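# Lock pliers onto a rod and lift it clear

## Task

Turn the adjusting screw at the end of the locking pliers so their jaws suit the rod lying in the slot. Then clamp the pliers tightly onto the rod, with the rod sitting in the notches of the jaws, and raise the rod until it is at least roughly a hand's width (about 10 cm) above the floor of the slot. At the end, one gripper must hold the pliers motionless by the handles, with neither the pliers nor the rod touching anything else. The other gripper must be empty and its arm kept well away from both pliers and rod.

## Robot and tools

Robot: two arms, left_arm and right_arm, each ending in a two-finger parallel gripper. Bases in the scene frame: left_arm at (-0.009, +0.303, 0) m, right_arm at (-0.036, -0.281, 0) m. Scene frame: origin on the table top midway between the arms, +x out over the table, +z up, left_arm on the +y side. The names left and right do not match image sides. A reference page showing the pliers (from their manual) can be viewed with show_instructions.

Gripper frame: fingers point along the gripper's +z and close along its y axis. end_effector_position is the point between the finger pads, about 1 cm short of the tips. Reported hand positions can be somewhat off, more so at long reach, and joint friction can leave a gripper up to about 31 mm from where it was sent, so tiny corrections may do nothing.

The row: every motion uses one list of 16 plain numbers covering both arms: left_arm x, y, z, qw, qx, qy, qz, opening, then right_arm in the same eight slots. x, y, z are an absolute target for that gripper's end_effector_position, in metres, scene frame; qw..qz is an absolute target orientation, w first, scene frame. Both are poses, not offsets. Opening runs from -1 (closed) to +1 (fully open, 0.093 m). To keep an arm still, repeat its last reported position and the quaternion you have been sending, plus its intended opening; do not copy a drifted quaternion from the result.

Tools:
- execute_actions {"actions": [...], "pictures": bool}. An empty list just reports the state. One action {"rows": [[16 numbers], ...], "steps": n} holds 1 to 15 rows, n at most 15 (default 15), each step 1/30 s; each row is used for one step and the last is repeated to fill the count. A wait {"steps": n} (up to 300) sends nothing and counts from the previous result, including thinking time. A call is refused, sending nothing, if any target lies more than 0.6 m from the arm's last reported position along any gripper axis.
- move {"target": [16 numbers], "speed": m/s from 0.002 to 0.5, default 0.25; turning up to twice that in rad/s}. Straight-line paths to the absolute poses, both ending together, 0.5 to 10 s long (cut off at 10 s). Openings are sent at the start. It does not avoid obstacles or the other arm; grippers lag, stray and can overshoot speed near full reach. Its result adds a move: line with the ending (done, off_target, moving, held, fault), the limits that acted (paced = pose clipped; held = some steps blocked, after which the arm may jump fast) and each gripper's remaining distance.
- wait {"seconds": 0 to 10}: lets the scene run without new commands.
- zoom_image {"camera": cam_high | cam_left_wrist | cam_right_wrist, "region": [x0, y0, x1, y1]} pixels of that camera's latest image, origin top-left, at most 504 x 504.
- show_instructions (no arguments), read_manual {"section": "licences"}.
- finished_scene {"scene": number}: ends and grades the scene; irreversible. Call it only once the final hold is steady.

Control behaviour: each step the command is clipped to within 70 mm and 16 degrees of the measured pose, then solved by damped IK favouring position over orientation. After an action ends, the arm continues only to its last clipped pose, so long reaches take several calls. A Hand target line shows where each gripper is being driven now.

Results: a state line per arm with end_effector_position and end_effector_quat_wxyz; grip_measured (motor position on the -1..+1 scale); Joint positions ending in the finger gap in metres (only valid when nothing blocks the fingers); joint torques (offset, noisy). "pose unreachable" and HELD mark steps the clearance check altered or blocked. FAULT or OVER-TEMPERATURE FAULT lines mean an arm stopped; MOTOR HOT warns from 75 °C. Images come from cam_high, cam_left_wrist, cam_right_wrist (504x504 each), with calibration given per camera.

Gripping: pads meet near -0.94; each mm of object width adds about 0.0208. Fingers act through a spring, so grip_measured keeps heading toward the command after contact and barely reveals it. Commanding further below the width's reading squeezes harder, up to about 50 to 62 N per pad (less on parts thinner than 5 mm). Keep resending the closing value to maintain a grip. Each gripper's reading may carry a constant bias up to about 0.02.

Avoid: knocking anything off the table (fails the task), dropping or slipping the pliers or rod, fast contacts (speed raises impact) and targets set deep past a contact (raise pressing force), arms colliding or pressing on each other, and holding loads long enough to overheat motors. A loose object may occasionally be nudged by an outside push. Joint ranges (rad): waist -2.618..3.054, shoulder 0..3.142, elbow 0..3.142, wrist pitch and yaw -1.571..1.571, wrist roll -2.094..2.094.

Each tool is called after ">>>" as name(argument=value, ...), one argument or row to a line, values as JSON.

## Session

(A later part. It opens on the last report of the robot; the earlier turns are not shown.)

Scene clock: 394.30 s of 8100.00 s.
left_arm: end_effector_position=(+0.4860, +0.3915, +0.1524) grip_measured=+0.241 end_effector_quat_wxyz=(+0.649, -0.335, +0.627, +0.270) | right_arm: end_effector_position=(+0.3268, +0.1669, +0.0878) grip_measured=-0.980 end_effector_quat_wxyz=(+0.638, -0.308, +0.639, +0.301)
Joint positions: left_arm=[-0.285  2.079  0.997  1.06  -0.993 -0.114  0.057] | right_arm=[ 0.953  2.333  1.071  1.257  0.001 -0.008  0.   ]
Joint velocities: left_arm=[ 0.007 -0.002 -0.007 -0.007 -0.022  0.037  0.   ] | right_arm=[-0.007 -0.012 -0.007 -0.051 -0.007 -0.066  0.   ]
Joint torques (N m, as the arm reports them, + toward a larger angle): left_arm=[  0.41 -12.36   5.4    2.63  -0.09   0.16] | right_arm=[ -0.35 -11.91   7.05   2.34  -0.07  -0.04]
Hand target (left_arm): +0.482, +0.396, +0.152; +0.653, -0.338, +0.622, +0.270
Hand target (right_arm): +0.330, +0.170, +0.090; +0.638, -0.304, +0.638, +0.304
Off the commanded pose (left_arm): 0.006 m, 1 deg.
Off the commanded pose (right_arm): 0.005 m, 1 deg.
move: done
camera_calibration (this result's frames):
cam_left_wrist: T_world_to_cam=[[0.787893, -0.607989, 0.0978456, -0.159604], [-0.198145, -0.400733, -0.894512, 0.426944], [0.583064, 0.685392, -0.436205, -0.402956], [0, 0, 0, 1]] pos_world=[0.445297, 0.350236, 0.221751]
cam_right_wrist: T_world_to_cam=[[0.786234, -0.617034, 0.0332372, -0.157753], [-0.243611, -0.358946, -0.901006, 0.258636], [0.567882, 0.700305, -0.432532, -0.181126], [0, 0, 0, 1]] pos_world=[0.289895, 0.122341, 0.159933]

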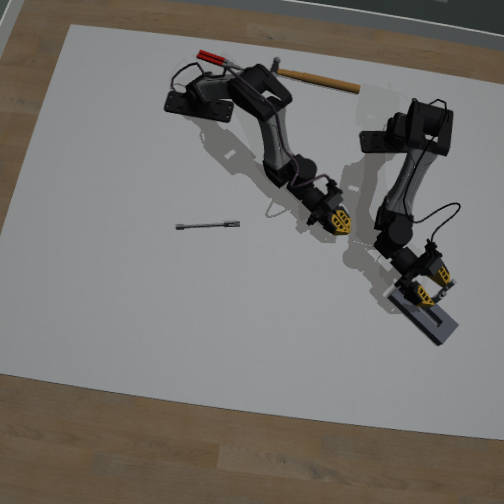

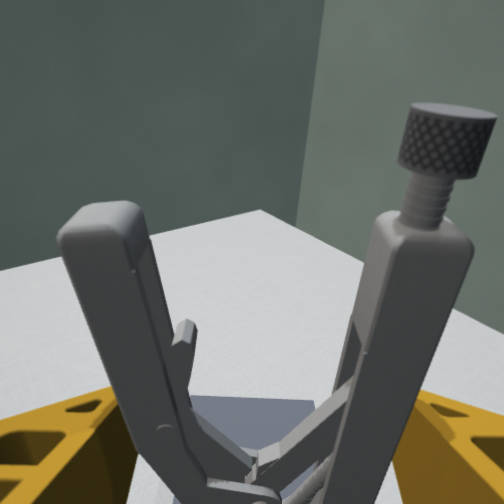

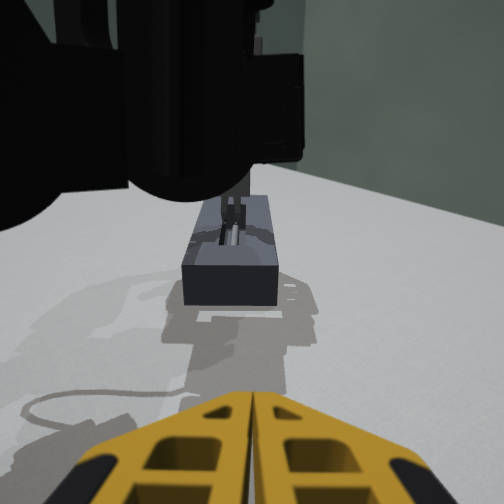

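>>> move(
  target=[0.484,0.389,0.152,0.6577,-0.3478,0.6152,0.2587,0.24,0.33,0.17,0.09,0.638,-0.304,0.638,0.304,-1],
  speed=0.01,
)

>>> zoom_image(
  camera="cam_right_wrist",
  region=[180,160,290,270],
)

Scene clock: 400.03 s of 8100.00 s.
left_arm: end_effector_position=(+0.4854, +0.3920, +0.1511) grip_measured=+0.241 end_effector_quat_wxyz=(+0.648, -0.341, +0.626, +0.267) | right_arm: end_effector_position=(+0.3268, +0.1669, +0.0878) grip_measured=-0.980 end_effector_quat_wxyz=(+0.638, -0.308, +0.639, +0.301)
Joint positions: left_arm=[-0.285  2.079  0.997  1.052 -0.998 -0.133  0.057] | right_arm=[ 0.953  2.333  1.071  1.257  0.001 -0.008  0.   ]
Joint velocities: left_arm=[-0.012  0.007  0.007 -0.066  0.022 -0.022  0.   ] | right_arm=[-0.017 -0.002 -0.017  0.022 -0.051 -0.081  0.   ]
Joint torques (N m, as the arm reports them, + toward a larger angle): left_arm=[ -0.95 -11.72   6.68   2.64  -0.26  -0.07] | right_arm=[ -0.37 -11.92   7.01   2.33  -0.07  -0.06]
Hand target (left_arm): +0.484, +0.389, +0.152; +0.657, -0.348, +0.616, +0.259
Hand target (right_arm): +0.330, +0.170, +0.090; +0.638, -0.304, +0.638, +0.304
Off the commanded pose (left_arm): 0.003 m, 2 deg.
Off the commanded pose (right_arm): 0.005 m, 1 deg.
move: done
camera_calibration (this result's frames):
cam_left_wrist: T_world_to_cam=[[0.790316, -0.602687, 0.110309, -0.163754], [-0.189647, -0.411824, -0.891311, 0.425591], [0.58261, 0.683498, -0.439769, -0.401992], [0, 0, 0, 1]] pos_world=[0.444334, 0.351336, 0.220614]
cam_right_wrist: T_world_to_cam=[[0.786234, -0.617034, 0.0332372, -0.157753], [-0.243611, -0.358946, -0.901006, 0.258636], [0.567882, 0.700305, -0.432532, -0.181126], [0, 0, 0, 1]] pos_world=[0.289895, 0.122341, 0.159933]

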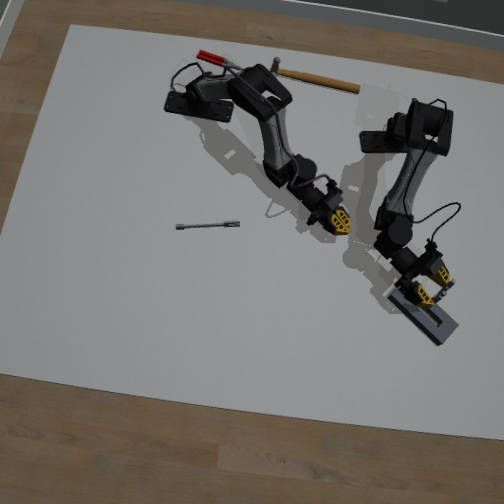

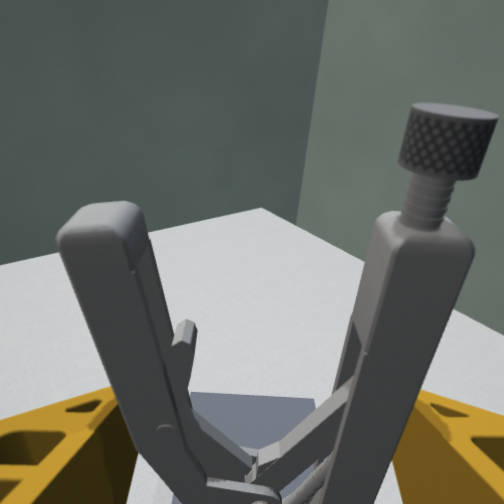

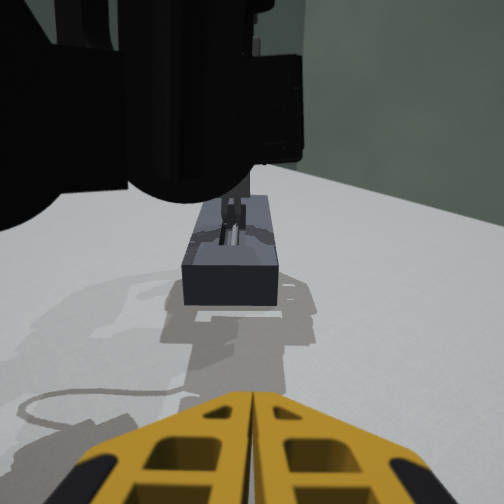

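Region (180, 160, 290, 270) of cam_right_wrist's 504x504 image, scaled by 4.582, with more detail than that image has.

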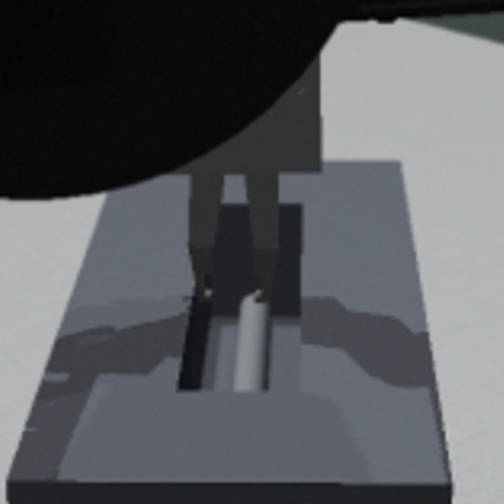

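>>> move(
  target=[0.487,0.386,0.147,0.6577,-0.3478,0.6152,0.2587,0.24,0.33,0.17,0.09,0.638,-0.304,0.638,0.304,-1],
  speed=0.01,
)

>>> zoom_image(
  camera="cam_right_wrist",
  region=[180,160,290,270],
)

Scene clock: 404.40 s of 8100.00 s.
left_arm: end_effector_position=(+0.4859, +0.3898, +0.1428) grip_measured=+0.241 end_effector_quat_wxyz=(+0.645, -0.340, +0.629, +0.269) | right_arm: end_effector_position=(+0.3268, +0.1669, +0.0878) grip_measured=-0.980 end_effector_quat_wxyz=(+0.638, -0.308, +0.639, +0.301)
Joint positions: left_arm=[-0.29   2.1    0.997  1.062 -1.004 -0.135  0.057] | right_arm=[ 0.953  2.333  1.071  1.257  0.001 -0.008  0.   ]
Joint velocities: left_arm=[-0.002 -0.007 -0.002  0.007 -0.095 -0.066 -0.   ] | right_arm=[-0.002 -0.017  0.017 -0.081  0.007  0.022  0.   ]
Joint torques (N m, as the arm reports them, + toward a larger angle): left_arm=[ -0.9  -11.53   7.64   2.59  -0.23  -0.07] | right_arm=[ -0.34 -11.87   6.99   2.34  -0.07  -0.06]
Hand target (left_arm): +0.487, +0.386, +0.147; +0.657, -0.348, +0.616, +0.258
Hand target (right_arm): +0.330, +0.170, +0.090; +0.638, -0.304, +0.638, +0.304
Off the commanded pose (left_arm): 0.006 m, 3 deg.
Off the commanded pose (right_arm): 0.005 m, 1 deg.
move: off_target (left_arm)
camera_calibration (this result's frames):
cam_left_wrist: T_world_to_cam=[[0.791425, -0.602693, 0.102022, -0.16392], [-0.198759, -0.411562, -0.889445, 0.421496], [0.57805, 0.683651, -0.445511, -0.401486], [0, 0, 0, 1]] pos_world=[0.445585, 0.349154, 0.212754]
cam_right_wrist: T_world_to_cam=[[0.786234, -0.617034, 0.0332372, -0.157753], [-0.243611, -0.358946, -0.901006, 0.258636], [0.567882, 0.700305, -0.432532, -0.181126], [0, 0, 0, 1]] pos_world=[0.289895, 0.122341, 0.159933]

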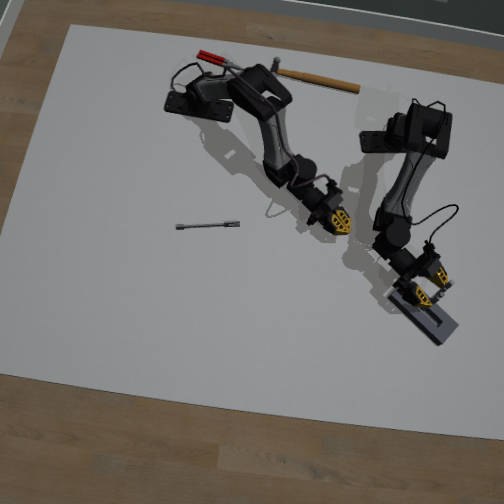

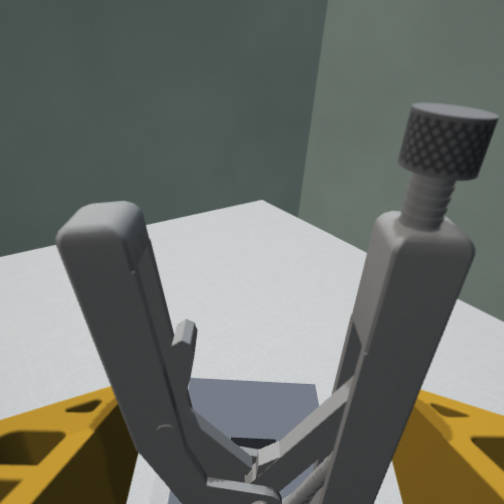

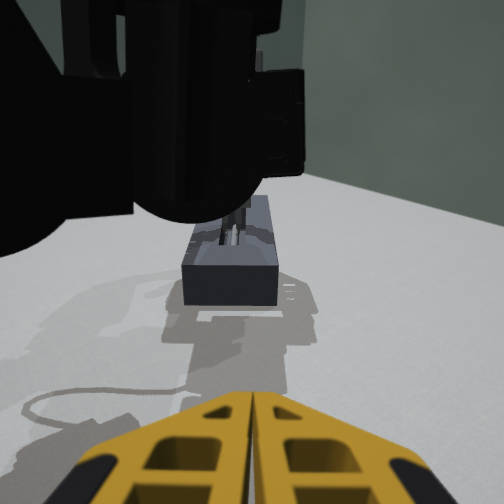

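Region (180, 160, 290, 270) of cam_right_wrist's 504x504 image, scaled by 4.582, with more detail than that image has.

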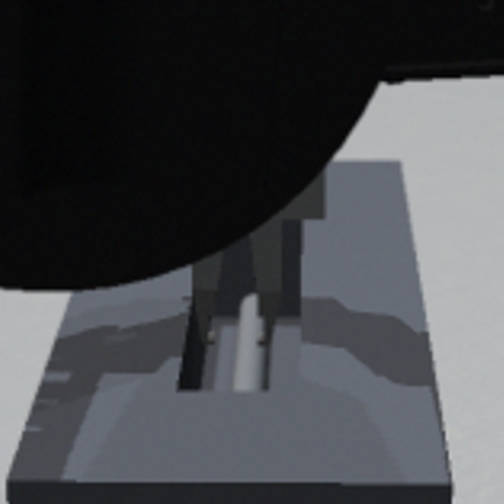

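>>> move(
  target=[0.490,0.385,0.145,0.6577,-0.3478,0.6152,0.2587,0.24,0.33,0.17,0.09,0.638,-0.304,0.638,0.304,-1],
  speed=0.008,
)

>>> zoom_image(
  camera="cam_right_wrist",
  region=[180,160,290,270],
)

Scene clock: 410.27 s of 8100.00 s.
left_arm: end_effector_position=(+0.4863, +0.3893, +0.1375) grip_measured=+0.241 end_effector_quat_wxyz=(+0.643, -0.338, +0.632, +0.270) | right_arm: end_effector_position=(+0.3268, +0.1669, +0.0878) grip_measured=-0.980 end_effector_quat_wxyz=(+0.638, -0.308, +0.639, +0.301)
Joint positions: left_arm=[-0.291  2.113  0.997  1.065 -1.004 -0.137  0.057] | right_arm=[ 0.953  2.333  1.071  1.257  0.001 -0.007  0.   ]
Joint velocities: left_arm=[-0.012 -0.012  0.012  0.037  0.037 -0.007 -0.   ] | right_arm=[-0.002 -0.007 -0.007  0.007  0.007  0.066  0.   ]
Joint torques (N m, as the arm reports them, + toward a larger angle): left_arm=[ -1.1  -11.56   8.83   2.6   -0.28  -0.03] | right_arm=[ -0.29 -11.91   6.99   2.33  -0.05  -0.06]
Hand target (left_arm): +0.490, +0.385, +0.145; +0.657, -0.349, +0.616, +0.258
Hand target (right_arm): +0.330, +0.170, +0.090; +0.638, -0.304, +0.638, +0.304
Off the commanded pose (left_arm): 0.009 m, 3 deg.
Off the commanded pose (right_arm): 0.005 m, 1 deg.
move: off_target (left_arm)
camera_calibration (this result's frames):
cam_left_wrist: T_world_to_cam=[[0.791769, -0.603277, 0.0956998, -0.16312], [-0.206085, -0.411324, -0.887886, 0.419833], [0.575005, 0.683278, -0.45, -0.401485], [0, 0, 0, 1]] pos_world=[0.44653, 0.348607, 0.207706]
cam_right_wrist: T_world_to_cam=[[0.786243, -0.617044, 0.032856, -0.157721], [-0.243879, -0.358729, -0.90102, 0.258689], [0.567755, 0.700407, -0.432532, -0.181102], [0, 0, 0, 1]] pos_world=[0.289917, 0.122324, 0.159933]

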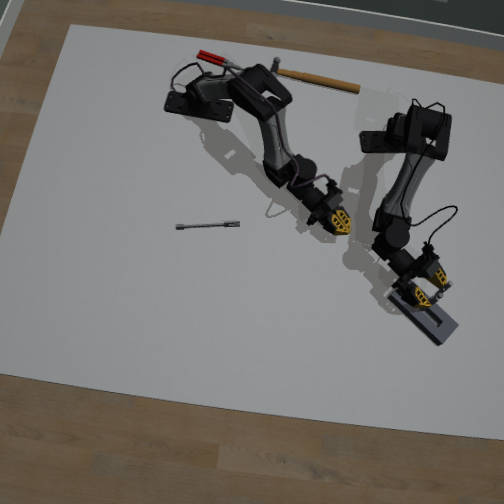

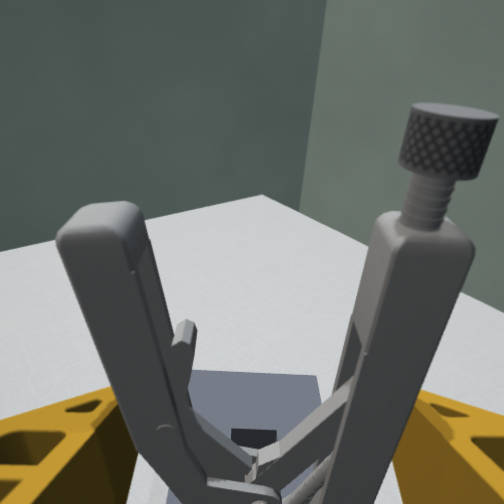

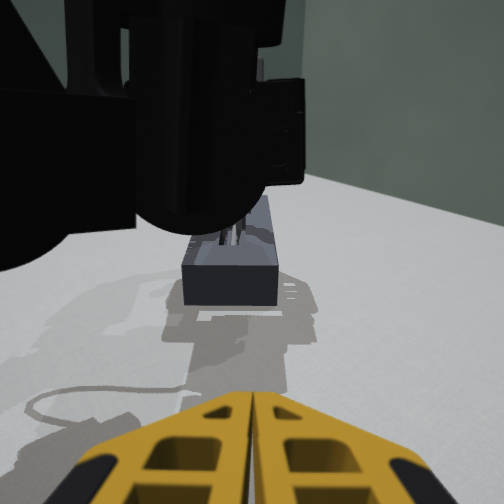

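Region (180, 160, 290, 270) of cam_right_wrist's 504x504 image, scaled by 4.582, with more detail than that image has.

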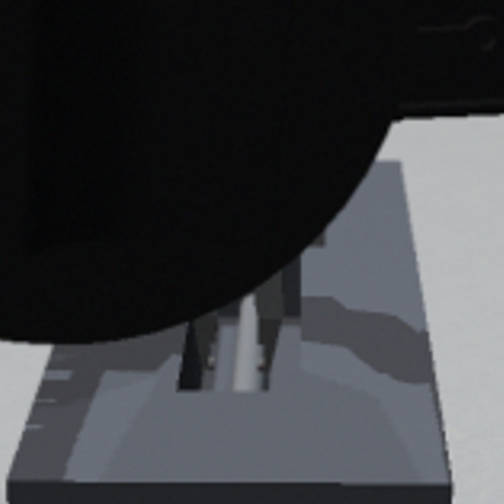

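>>> move(
  target=[0.489,0.385,0.137,0.6577,-0.3478,0.6152,0.2587,0.24,0.33,0.17,0.09,0.638,-0.304,0.638,0.304,-1],
  speed=0.006,
)

>>> zoom_image(
  camera="cam_right_wrist",
  region=[180,160,290,270],
)

Scene clock: 418.00 s of 8100.00 s.
left_arm: end_effector_position=(+0.4867, +0.3894, +0.1317) grip_measured=+0.241 end_effector_quat_wxyz=(+0.644, -0.340, +0.629, +0.270) | right_arm: end_effector_position=(+0.3268, +0.1669, +0.0878) grip_measured=-0.980 end_effector_quat_wxyz=(+0.638, -0.308, +0.639, +0.301)
Joint positions: left_arm=[-0.291  2.136  0.997  1.094 -1.006 -0.137  0.057] | right_arm=[ 0.953  2.333  1.071  1.257  0.001 -0.007  0.   ]
Joint velocities: left_arm=[ 0.017 -0.022  0.007  0.022 -0.037  0.11   0.001] | right_arm=[-0.002 -0.012  0.007 -0.007 -0.051 -0.125  0.   ]
Joint torques (N m, as the arm reports them, + toward a larger angle): left_arm=[ -0.91 -11.69   8.     2.57  -0.23  -0.05] | right_arm=[ -0.32 -11.92   7.07   2.33  -0.07  -0.06]
Hand target (left_arm): +0.489, +0.385, +0.137; +0.657, -0.348, +0.616, +0.259
Hand target (right_arm): +0.330, +0.170, +0.090; +0.638, -0.304, +0.638, +0.304
Off the commanded pose (left_arm): 0.007 m, 3 deg.
Off the commanded pose (right_arm): 0.005 m, 1 deg.
move: off_target (left_arm)
camera_calibration (this result's frames):
cam_left_wrist: T_world_to_cam=[[0.792549, -0.601408, 0.100869, -0.164576], [-0.199746, -0.412314, -0.888875, 0.412257], [0.576166, 0.684329, -0.446908, -0.405823], [0, 0, 0, 1]] pos_world=[0.446603, 0.348719, 0.20168]
cam_right_wrist: T_world_to_cam=[[0.786243, -0.617044, 0.032856, -0.157721], [-0.243879, -0.358729, -0.90102, 0.258689], [0.567755, 0.700407, -0.432532, -0.181102], [0, 0, 0, 1]] pos_world=[0.289917, 0.122324, 0.159933]

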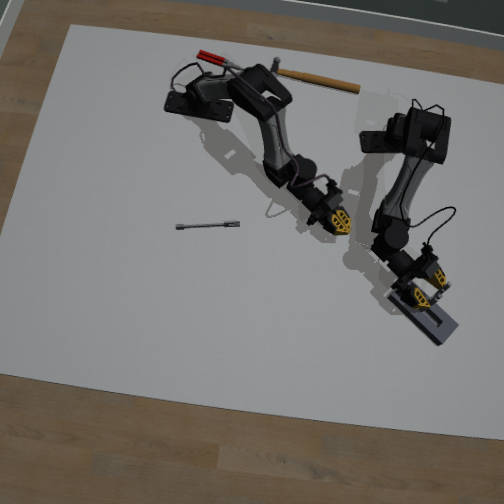

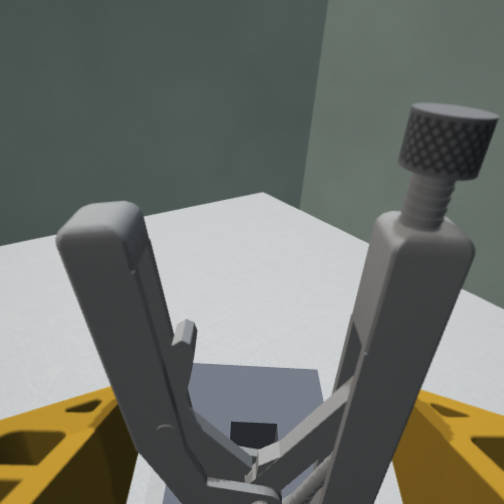

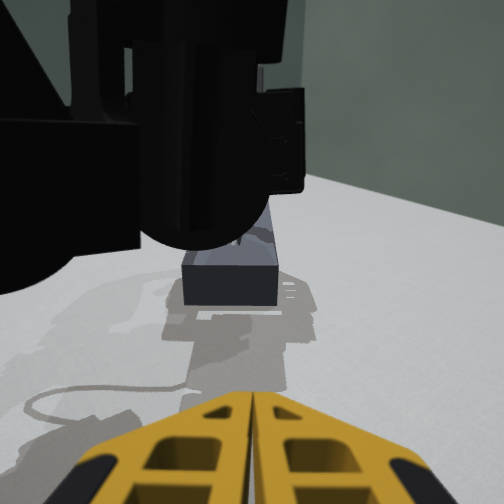

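Region (180, 160, 290, 270) of cam_right_wrist's 504x504 image, scaled by 4.582, with more detail than that image has.

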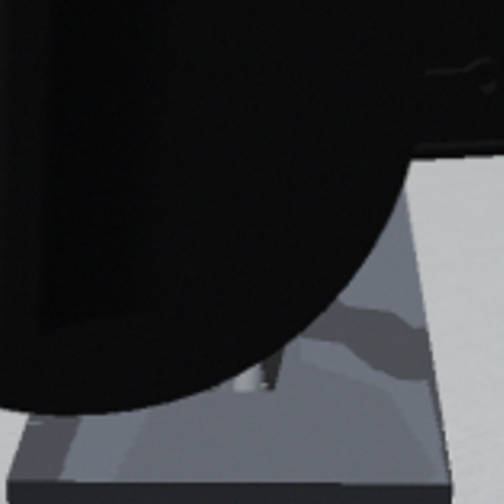

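No contact yet; lower a little more, and retreat the right arm.

>>> move(
  target=[0.489,0.385,0.131,0.6577,-0.3478,0.6152,0.2587,0.24,0.30,0.12,0.10,0.638,-0.304,0.638,0.304,-1],
  speed=0.02,
)

Scene clock: 430.73 s of 8100.00 s.
left_arm: end_effector_position=(+0.4870, +0.3894, +0.1294) grip_measured=+0.241 end_effector_quat_wxyz=(+0.647, -0.342, +0.627, +0.268) | right_arm: end_effector_position=(+0.3008, +0.1237, +0.0868) grip_measured=-0.980 end_effector_quat_wxyz=(+0.628, -0.311, +0.648, +0.296)
Joint positions: left_arm=[-0.291  2.148  0.997  1.115 -1.007 -0.137  0.057] | right_arm=[ 0.934  2.216  0.837  1.345 -0.017 -0.007  0.   ]
Joint velocities: left_arm=[-0.002 -0.007  0.002  0.007 -0.007 -0.051 -0.   ] | right_arm=[ 0.012  0.007 -0.002  0.022 -0.022  0.022  0.   ]
Joint torques (N m, as the arm reports them, + toward a larger angle): left_arm=[ -1.01 -11.06   7.75   2.56  -0.21  -0.06] | right_arm=[ -0.87 -13.31   3.74   2.7   -0.16  -0.07]
Hand target (left_arm): +0.489, +0.385, +0.131; +0.657, -0.349, +0.616, +0.259
Hand target (right_arm): +0.301, +0.120, +0.100; +0.638, -0.304, +0.638, +0.304
Off the commanded pose (left_arm): 0.005 m, 2 deg.
Off the commanded pose (right_arm): 0.014 m, 2 deg.
move: off_target (right_arm)
camera_calibration (this result's frames):
cam_left_wrist: T_world_to_cam=[[0.791907, -0.601007, 0.108045, -0.165351], [-0.192171, -0.413231, -0.890118, 0.40713], [0.579615, 0.684128, -0.442737, -0.409146], [0, 0, 0, 1]] pos_world=[0.446328, 0.34877, 0.199115]
cam_right_wrist: T_world_to_cam=[[0.785913, -0.617519, 0.0318072, -0.163643], [-0.261398, -0.378417, -0.887959, 0.242492], [0.560368, 0.689544, -0.458821, -0.130734], [0, 0, 0, 1]] pos_world=[0.265256, 0.0808574, 0.160544]

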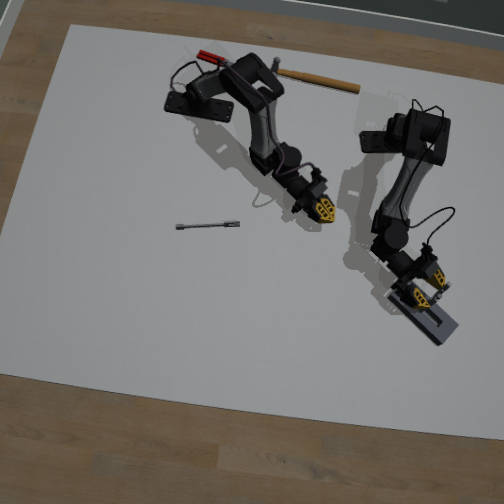

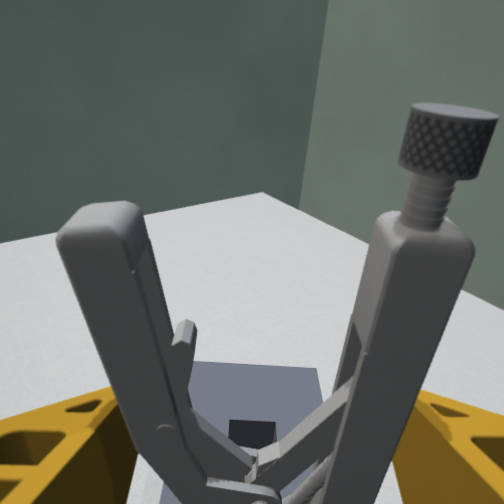

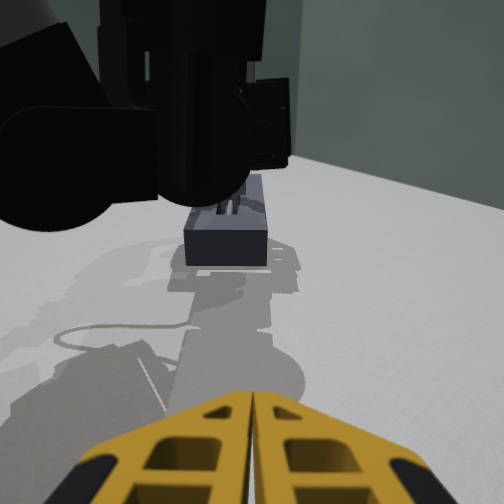

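>>> move(
  target=[0.489,0.385,0.126,0.6577,-0.3478,0.6152,0.2587,0.24,0.30,0.12,0.10,0.638,-0.304,0.638,0.304,-1],
  speed=0.005,
)

>>> zoom_image(
  camera="cam_right_wrist",
  region=[180,160,270,250],
)

Scene clock: 437.43 s of 8100.00 s.
left_arm: end_effector_position=(+0.4870, +0.3897, +0.1241) grip_measured=+0.241 end_effector_quat_wxyz=(+0.648, -0.344, +0.625, +0.268) | right_arm: end_effector_position=(+0.3007, +0.1238, +0.0873) grip_measured=-0.980 end_effector_quat_wxyz=(+0.629, -0.311, +0.648, +0.297)
Joint positions: left_arm=[-0.291  2.169  0.997  1.141 -1.01  -0.137  0.057] | right_arm=[ 0.934  2.216  0.837  1.347 -0.017 -0.007  0.   ]
Joint velocities: left_arm=[ 0.002 -0.007  0.007 -0.037 -0.022  0.066 -0.   ] | right_arm=[-0.002  0.017 -0.007  0.022  0.081  0.022  0.   ]
Joint torques (N m, as the arm reports them, + toward a larger angle): left_arm=[ -1.07 -11.51   7.52   2.52  -0.2   -0.04] | right_arm=[ -0.7  -13.06   3.81   2.71  -0.11  -0.06]
Hand target (left_arm): +0.489, +0.385, +0.126; +0.658, -0.348, +0.616, +0.259
Hand target (right_arm): +0.300, +0.120, +0.100; +0.638, -0.304, +0.638, +0.304
Off the commanded pose (left_arm): 0.005 m, 2 deg.
Off the commanded pose (right_arm): 0.013 m, 2 deg.
move: off_target (right_arm)
camera_calibration (this result's frames):
cam_left_wrist: T_world_to_cam=[[0.793378, -0.598232, 0.112559, -0.166921], [-0.186015, -0.414323, -0.890918, 0.400091], [0.579612, 0.685897, -0.439995, -0.412701], [0, 0, 0, 1]] pos_world=[0.446061, 0.348979, 0.193651]
cam_right_wrist: T_world_to_cam=[[0.786337, -0.616976, 0.0318577, -0.163732], [-0.259819, -0.377044, -0.889006, 0.242444], [0.560507, 0.690781, -0.456786, -0.130869], [0, 0, 0, 1]] pos_world=[0.265094, 0.0807953, 0.160971]

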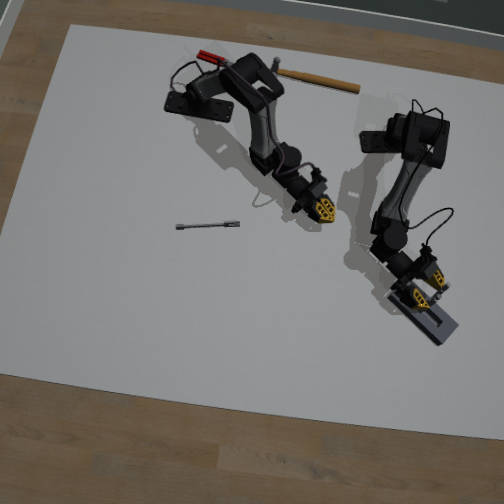

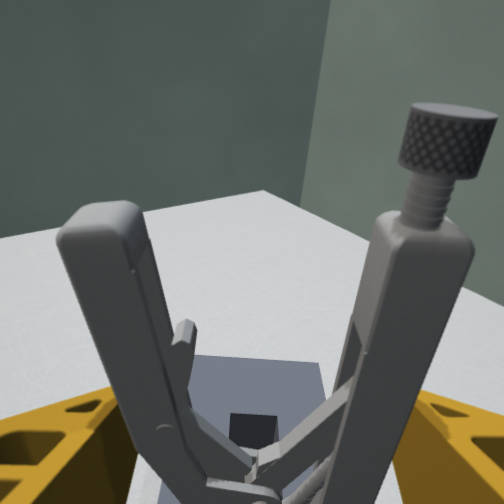

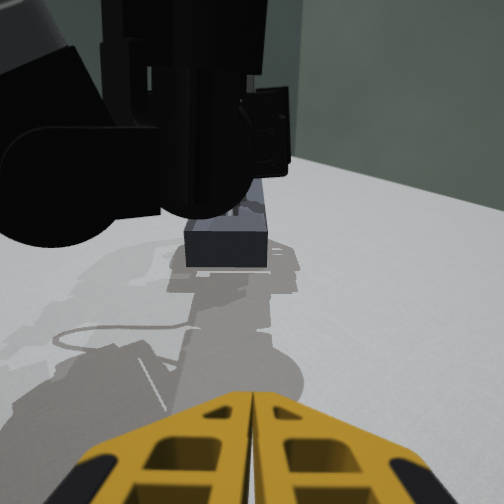

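Region (180, 160, 270, 250) of cam_right_wrist's 504x504 image, scaled by 5.600, with more detail than that image has.

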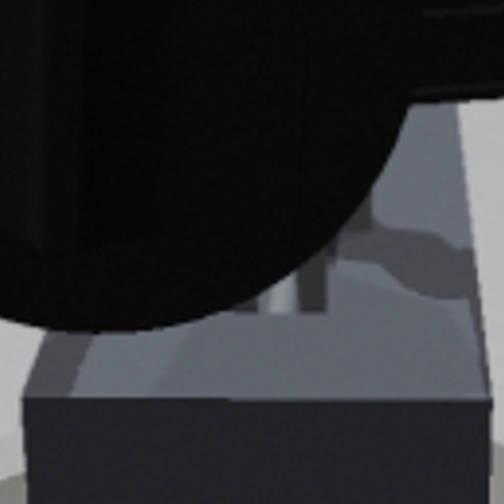

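Still descending freely. Continue.

>>> move(
  target=[0.489,0.385,0.120,0.6577,-0.3478,0.6152,0.2587,0.24,0.30,0.12,0.087,0.638,-0.304,0.638,0.304,-1],
  speed=0.005,
)

>>> zoom_image(
  camera="cam_right_wrist",
  region=[180,160,270,250],
)

Scene clock: 442.77 s of 8100.00 s.
left_arm: end_effector_position=(+0.4859, +0.3908, +0.1238) grip_measured=+0.241 end_effector_quat_wxyz=(+0.654, -0.351, +0.615, +0.267) | right_arm: end_effector_position=(+0.3006, +0.1237, +0.0918) grip_measured=-0.980 end_effector_quat_wxyz=(+0.639, -0.306, +0.637, +0.302)
Joint positions: left_arm=[-0.291  2.183  0.997  1.179 -1.021 -0.137  0.057] | right_arm=[ 0.934  2.229  0.837  1.392 -0.017 -0.007  0.   ]
Joint velocities: left_arm=[-0.007  0.007 -0.017  0.051  0.066  0.022  0.   ] | right_arm=[ 0.007 -0.007 -0.007  0.051 -0.037  0.037  0.   ]
Joint torques (N m, as the arm reports them, + toward a larger angle): left_arm=[ -1.04 -11.14   7.28   2.38  -0.03   0.01] | right_arm=[-0.71 -9.89  3.9   2.72 -0.1  -0.07]
Hand target (left_arm): +0.489, +0.385, +0.120; +0.658, -0.348, +0.616, +0.259
Hand target (right_arm): +0.300, +0.120, +0.087; +0.638, -0.304, +0.639, +0.304
Off the commanded pose (left_arm): 0.008 m, 1 deg.
Off the commanded pose (right_arm): 0.006 m, 0 deg.
move: done
camera_calibration (this result's frames):
cam_left_wrist: T_world_to_cam=[[0.79656, -0.58973, 0.133079, -0.172804], [-0.160399, -0.418394, -0.89399, 0.389594], [0.582893, 0.690771, -0.427868, -0.41791], [0, 0, 0, 1]] pos_world=[0.443736, 0.349776, 0.19248]
cam_right_wrist: T_world_to_cam=[[0.785661, -0.61778, 0.032931, -0.163665], [-0.241121, -0.354797, -0.903316, 0.239264], [0.569734, 0.70176, -0.427711, -0.13553], [0, 0, 0, 1]] pos_world=[0.263493, 0.0788905, 0.163553]

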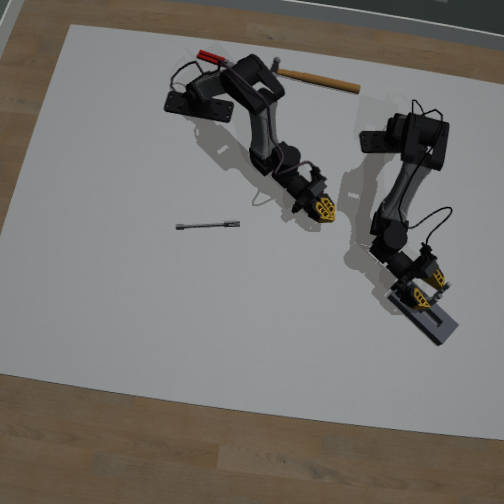

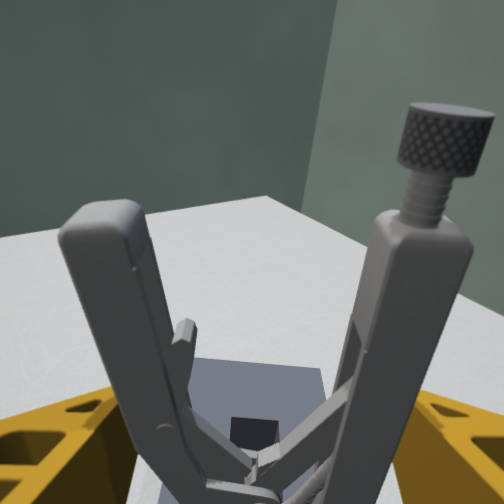

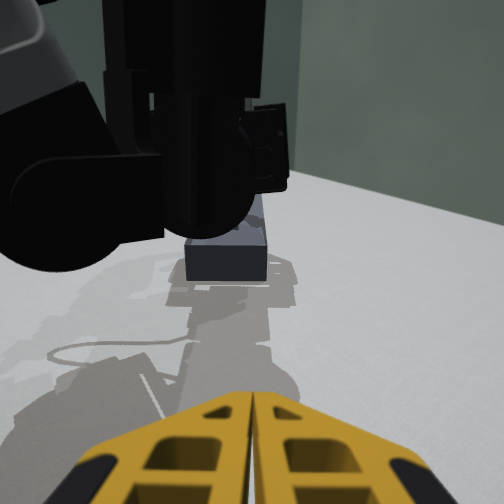

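Region (180, 160, 270, 250) of cam_right_wrist's 504x504 image, scaled by 5.600, with more detail than that image has.

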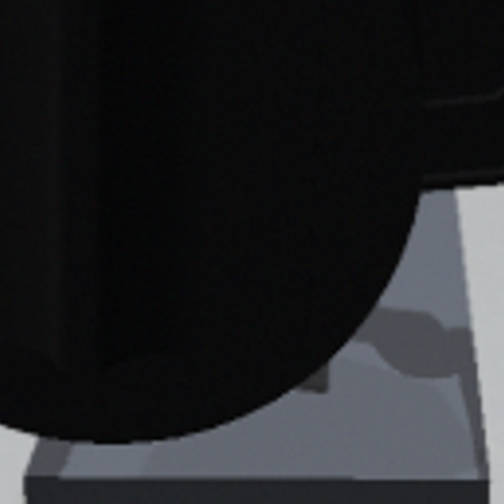

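Floor contact. Squeeze stepwise.

>>> execute_actions(
  actions=[
    {"rows":[[0.488,0.387,0.122,0.6577,-0.3478,0.6152,0.2587,0.16,0.30,0.12,0.087,0.638,-0.304,0.638,0.304,-1]],"steps":15},
  ],
)

>>> execute_actions(
  actions=[
    {"rows":[[0.488,0.387,0.122,0.6577,-0.3478,0.6152,0.2587,0.11,0.30,0.12,0.087,0.638,-0.304,0.638,0.304,-1]],"steps":15},
  ],
)

>>> execute_actions(
  actions=[
    {"rows":[[0.488,0.387,0.122,0.6577,-0.3478,0.6152,0.2587,0.06,0.30,0.12,0.087,0.638,-0.304,0.638,0.304,-1]],"steps":15},
  ],
)

Scene clock: 446.23 s of 8100.00 s.
left_arm: end_effector_position=(+0.4863, +0.3905, +0.1241) grip_measured=+0.164 end_effector_quat_wxyz=(+0.655, -0.350, +0.615, +0.265) | right_arm: end_effector_position=(+0.3006, +0.1237, +0.0920) grip_measured=-0.980 end_effector_quat_wxyz=(+0.640, -0.306, +0.637, +0.302)
Joint positions: left_arm=[-0.291  2.184  0.997  1.182 -1.017 -0.137  0.053] | right_arm=[ 0.934  2.229  0.837  1.394 -0.017 -0.007  0.   ]
Joint velocities: left_arm=[-0.012 -0.002 -0.012  0.022 -0.022 -0.037 -0.   ] | right_arm=[ 0.002 -0.007 -0.002 -0.022 -0.051  0.022  0.   ]
Joint torques (N m, as the arm reports them, + toward a larger angle): left_arm=[ -0.58 -11.74   6.82   2.27  -0.05  -0.01] | right_arm=[-0.72 -9.82  3.88  2.7  -0.12 -0.06]
Hand target (left_arm): +0.488, +0.387, +0.122; +0.658, -0.348, +0.616, +0.259
Hand target (right_arm): +0.300, +0.120, +0.087; +0.638, -0.304, +0.639, +0.304
Off the commanded pose (left_arm): 0.004 m, 1 deg.
Off the commanded pose (right_arm): 0.006 m, 0 deg.
Steps of this call (steps 1 to 89: nothing new was sent; steps 90 to 104: all 15 steps of this action). Readings (end_effector_position):
90: left_arm (+0.4860, +0.3907, +0.1238) | right_arm (+0.3006, +0.1237, +0.0920)
91: left_arm (+0.4861, +0.3906, +0.1240) | right_arm (+0.3006, +0.1237, +0.0920)
93: left_arm (+0.4863, +0.3905, +0.1241) | right_arm (+0.3006, +0.1237, +0.0920)
97: left_arm (+0.4863, +0.3905, +0.1241) | right_arm (+0.3006, +0.1237, +0.0920)
104: the state above
camera_calibration (this result's frames):
cam_left_wrist: T_world_to_cam=[[0.794452, -0.59212, 0.135052, -0.171639], [-0.159645, -0.418156, -0.894237, 0.389325], [0.585969, 0.688868, -0.426734, -0.418713], [0, 0, 0, 1]] pos_world=[0.443866, 0.349606, 0.19265]
cam_right_wrist: T_world_to_cam=[[0.785637, -0.617809, 0.0329683, -0.163667], [-0.240456, -0.354006, -0.903803, 0.239261], [0.570049, 0.702134, -0.426676, -0.135647], [0, 0, 0, 1]] pos_world=[0.26344, 0.0788276, 0.163764]

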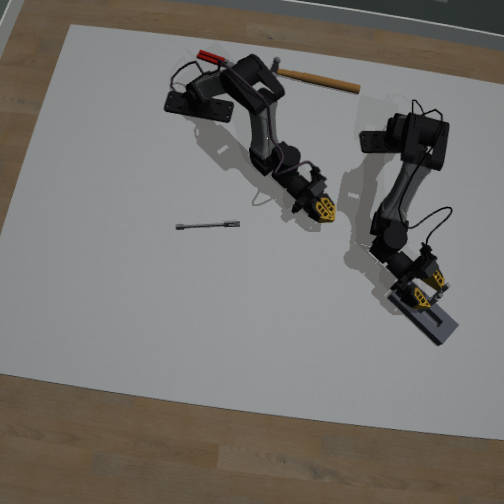

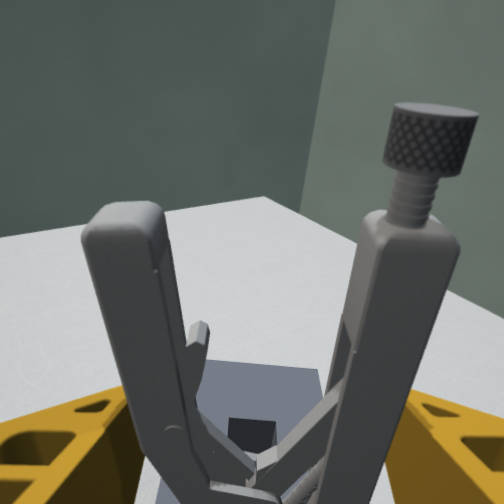

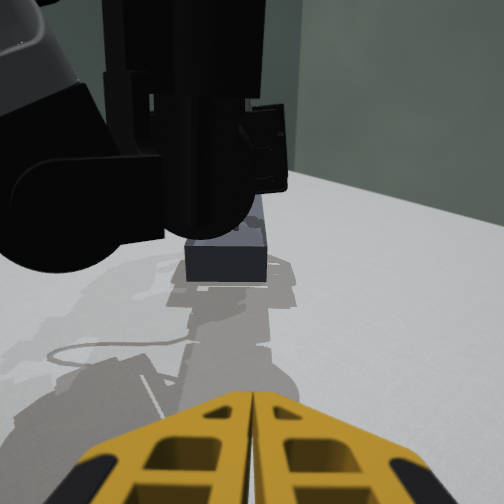

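Scene clock: 446.73 s of 8100.00 s.
left_arm: end_effector_position=(+0.4867, +0.3901, +0.1245) grip_measured=+0.114 end_effector_quat_wxyz=(+0.656, -0.350, +0.615, +0.264) | right_arm: end_effector_position=(+0.3006, +0.1237, +0.0921) grip_measured=-0.980 end_effector_quat_wxyz=(+0.640, -0.306, +0.637, +0.302)
Joint positions: left_arm=[-0.291  2.184  0.997  1.184 -1.014 -0.137  0.051] | right_arm=[ 0.934  2.229  0.837  1.394 -0.017 -0.007  0.   ]
Joint velocities: left_arm=[-0.012 -0.002  0.017  0.081 -0.007 -0.007 -0.   ] | right_arm=[ 0.007  0.012 -0.022 -0.022 -0.007  0.022  0.   ]
Joint torques (N m, as the arm reports them, + toward a larger angle): left_arm=[ -0.69 -11.92   6.7    2.3   -0.07   0.  ] | right_arm=[-0.69 -9.83  3.87  2.7  -0.12 -0.06]
Hand target (left_arm): +0.488, +0.387, +0.122; +0.658, -0.348, +0.616, +0.259
Hand target (right_arm): +0.300, +0.120, +0.087; +0.638, -0.304, +0.638, +0.304
Off the commanded pose (left_arm): 0.004 m, 1 deg.
Off the commanded pose (right_arm): 0.006 m, 0 deg.
Steps of this call (steps 1 to 15: all 15 steps of this action). Readings (end_effector_position):
1: left_arm (+0.4864, +0.3904, +0.1243) | right_arm (+0.3006, +0.1237, +0.0921)
2: left_arm (+0.4866, +0.3902, +0.1244) | right_arm (+0.3006, +0.1237, +0.0921)
4: left_arm (+0.4867, +0.3902, +0.1245) | right_arm (+0.3006, +0.1237, +0.0921)
8: left_arm (+0.4867, +0.3901, +0.1245) | right_arm (+0.3006, +0.1237, +0.0921)
15: the state above
camera_calibration (this result's frames):
cam_left_wrist: T_world_to_cam=[[0.792106, -0.594806, 0.137018, -0.170318], [-0.159047, -0.417854, -0.894484, 0.389201], [0.589298, 0.686733, -0.425587, -0.419505], [0, 0, 0, 1]] pos_world=[0.444025, 0.349411, 0.192935]
cam_right_wrist: T_world_to_cam=[[0.785629, -0.617819, 0.0329807, -0.163667], [-0.240234, -0.353742, -0.903966, 0.23926], [0.570153, 0.702258, -0.426331, -0.135686], [0, 0, 0, 1]] pos_world=[0.263422, 0.0788066, 0.163834]

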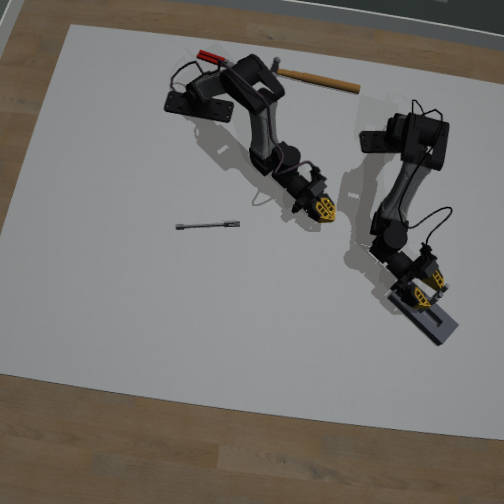

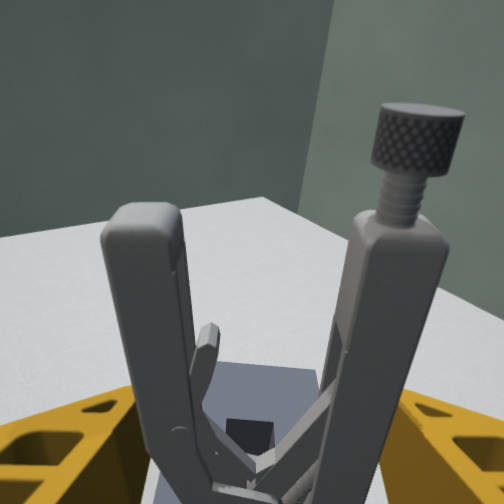

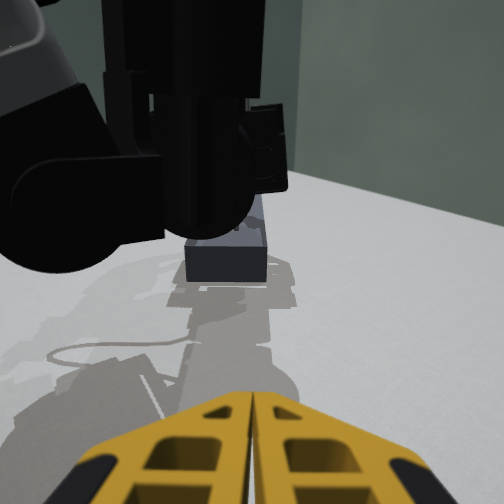

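Scene clock: 447.23 s of 8100.00 s.
left_arm: end_effector_position=(+0.4869, +0.3900, +0.1248) grip_measured=+0.064 end_effector_quat_wxyz=(+0.656, -0.350, +0.615, +0.263) | right_arm: end_effector_position=(+0.3006, +0.1237, +0.0921) grip_measured=-0.980 end_effector_quat_wxyz=(+0.640, -0.306, +0.637, +0.302)
Joint positions: left_arm=[-0.291  2.184  0.997  1.186 -1.013 -0.137  0.048] | right_arm=[ 0.934  2.229  0.837  1.394 -0.017 -0.007  0.   ]
Joint velocities: left_arm=[ 0.002 -0.007  0.002  0.022 -0.037  0.022 -0.001] | right_arm=[-0.012 -0.002 -0.007 -0.037  0.051  0.007  0.   ]
Joint torques (N m, as the arm reports them, + toward a larger angle): left_arm=[ -0.62 -11.9    6.81   2.26  -0.09   0.  ] | right_arm=[-0.73 -9.81  3.89  2.71 -0.1  -0.06]
Hand target (left_arm): +0.488, +0.387, +0.122; +0.658, -0.348, +0.616, +0.259
Hand target (right_arm): +0.300, +0.120, +0.087; +0.638, -0.304, +0.639, +0.304
Off the commanded pose (left_arm): 0.004 m, 1 deg.
Off the commanded pose (right_arm): 0.006 m, 0 deg.
Steps of this call (steps 1 to 15: all 15 steps of this action). Readings (end_effector_position):
1: left_arm (+0.4868, +0.3901, +0.1246) | right_arm (+0.3006, +0.1237, +0.0921)
2: left_arm (+0.4868, +0.3900, +0.1247) | right_arm (+0.3006, +0.1237, +0.0921)
4: left_arm (+0.4869, +0.3900, +0.1248) | right_arm (+0.3006, +0.1237, +0.0921)
8: left_arm (+0.4869, +0.3900, +0.1248) | right_arm (+0.3006, +0.1237, +0.0921)
15: the state above
camera_calibration (this result's frames):
cam_left_wrist: T_world_to_cam=[[0.791163, -0.595682, 0.138649, -0.169955], [-0.157831, -0.41787, -0.894692, 0.388893], [0.590889, 0.685964, -0.424621, -0.419975], [0, 0, 0, 1]] pos_world=[0.444, 0.349355, 0.193174]
cam_right_wrist: T_world_to_cam=[[0.785629, -0.617819, 0.0329807, -0.163667], [-0.240234, -0.353742, -0.903966, 0.23926], [0.570153, 0.702258, -0.426331, -0.135686], [0, 0, 0, 1]] pos_world=[0.263422, 0.0788066, 0.163834]

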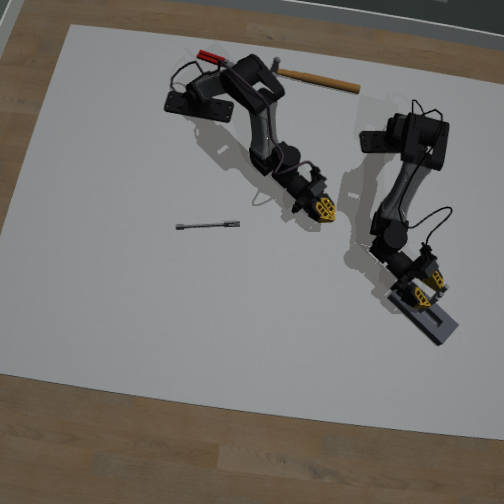

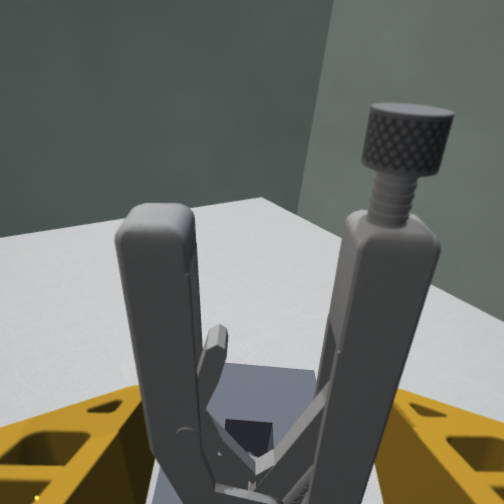

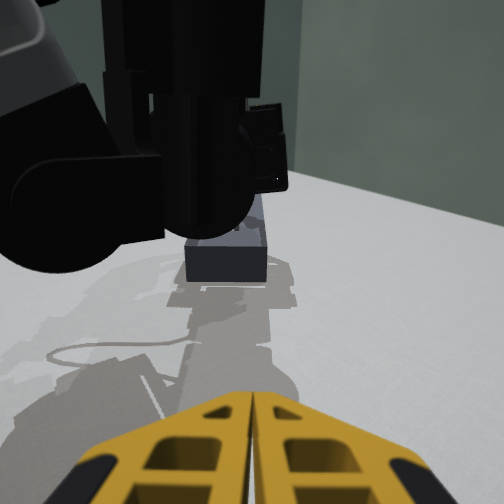

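>>> execute_actions(
  actions=[
    {"rows":[[0.488,0.387,0.122,0.6577,-0.3478,0.6152,0.2587,0.11,0.30,0.12,0.087,0.638,-0.304,0.638,0.304,-1]],"steps":15},
  ],
)

Scene clock: 450.03 s of 8100.00 s.
left_arm: end_effector_position=(+0.4869, +0.3900, +0.1248) grip_measured=+0.109 end_effector_quat_wxyz=(+0.656, -0.350, +0.615, +0.263) | right_arm: end_effector_position=(+0.3006, +0.1237, +0.0921) grip_measured=-0.980 end_effector_quat_wxyz=(+0.640, -0.306, +0.637, +0.302)
Joint positions: left_arm=[-0.291  2.184  0.997  1.186 -1.013 -0.137  0.05 ] | right_arm=[ 0.934  2.229  0.837  1.394 -0.017 -0.007  0.   ]
Joint velocities: left_arm=[ 0.002 -0.007  0.012 -0.051  0.007  0.037 -0.001] | right_arm=[-0.007 -0.012  0.002 -0.022 -0.007 -0.051  0.   ]
Joint torques (N m, as the arm reports them, + toward a larger angle): left_arm=[ -0.67 -11.88   6.75   2.25  -0.08   0.03] | right_arm=[-0.73 -9.87  3.86  2.71 -0.1  -0.06]
Hand target (left_arm): +0.488, +0.387, +0.122; +0.658, -0.348, +0.616, +0.259
Hand target (right_arm): +0.300, +0.120, +0.087; +0.638, -0.304, +0.639, +0.304
Off the commanded pose (left_arm): 0.004 m, 1 deg.
Off the commanded pose (right_arm): 0.006 m, 0 deg.
Steps of this call (steps 1 to 69: nothing new was sent; steps 70 to 84: all 15 steps of this action). Readings (end_effector_position):
70: left_arm (+0.4869, +0.3900, +0.1248) | right_arm (+0.3006, +0.1237, +0.0921)
71: left_arm (+0.4869, +0.3900, +0.1248) | right_arm (+0.3006, +0.1237, +0.0921)
73: left_arm (+0.4869, +0.3900, +0.1248) | right_arm (+0.3006, +0.1237, +0.0921)
77: left_arm (+0.4869, +0.3900, +0.1248) | right_arm (+0.3006, +0.1237, +0.0921)
84: the state above
camera_calibration (this result's frames):
cam_left_wrist: T_world_to_cam=[[0.790936, -0.595984, 0.138649, -0.16979], [-0.15799, -0.41781, -0.894692, 0.388938], [0.591151, 0.685739, -0.424621, -0.420016], [0, 0, 0, 1]] pos_world=[0.444035, 0.349332, 0.193174]
cam_right_wrist: T_world_to_cam=[[0.785629, -0.617819, 0.0329807, -0.163667], [-0.240234, -0.353742, -0.903966, 0.23926], [0.570153, 0.702258, -0.426331, -0.135686], [0, 0, 0, 1]] pos_world=[0.263422, 0.0788066, 0.163834]

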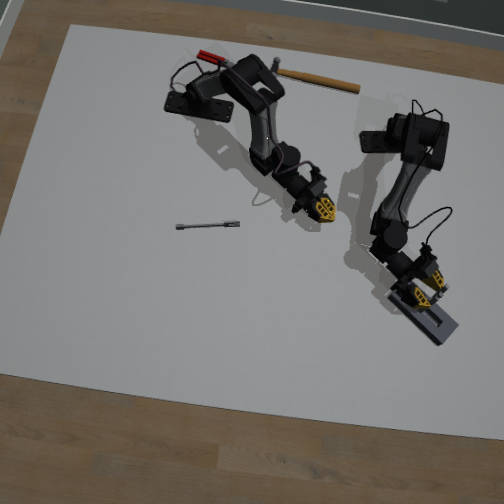

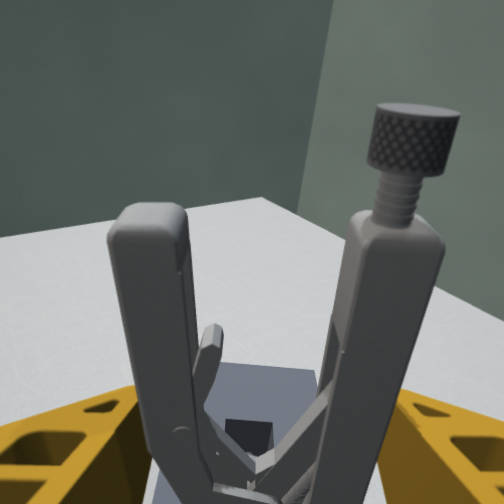

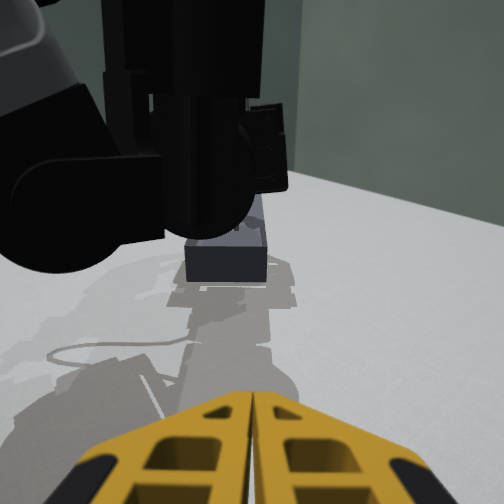

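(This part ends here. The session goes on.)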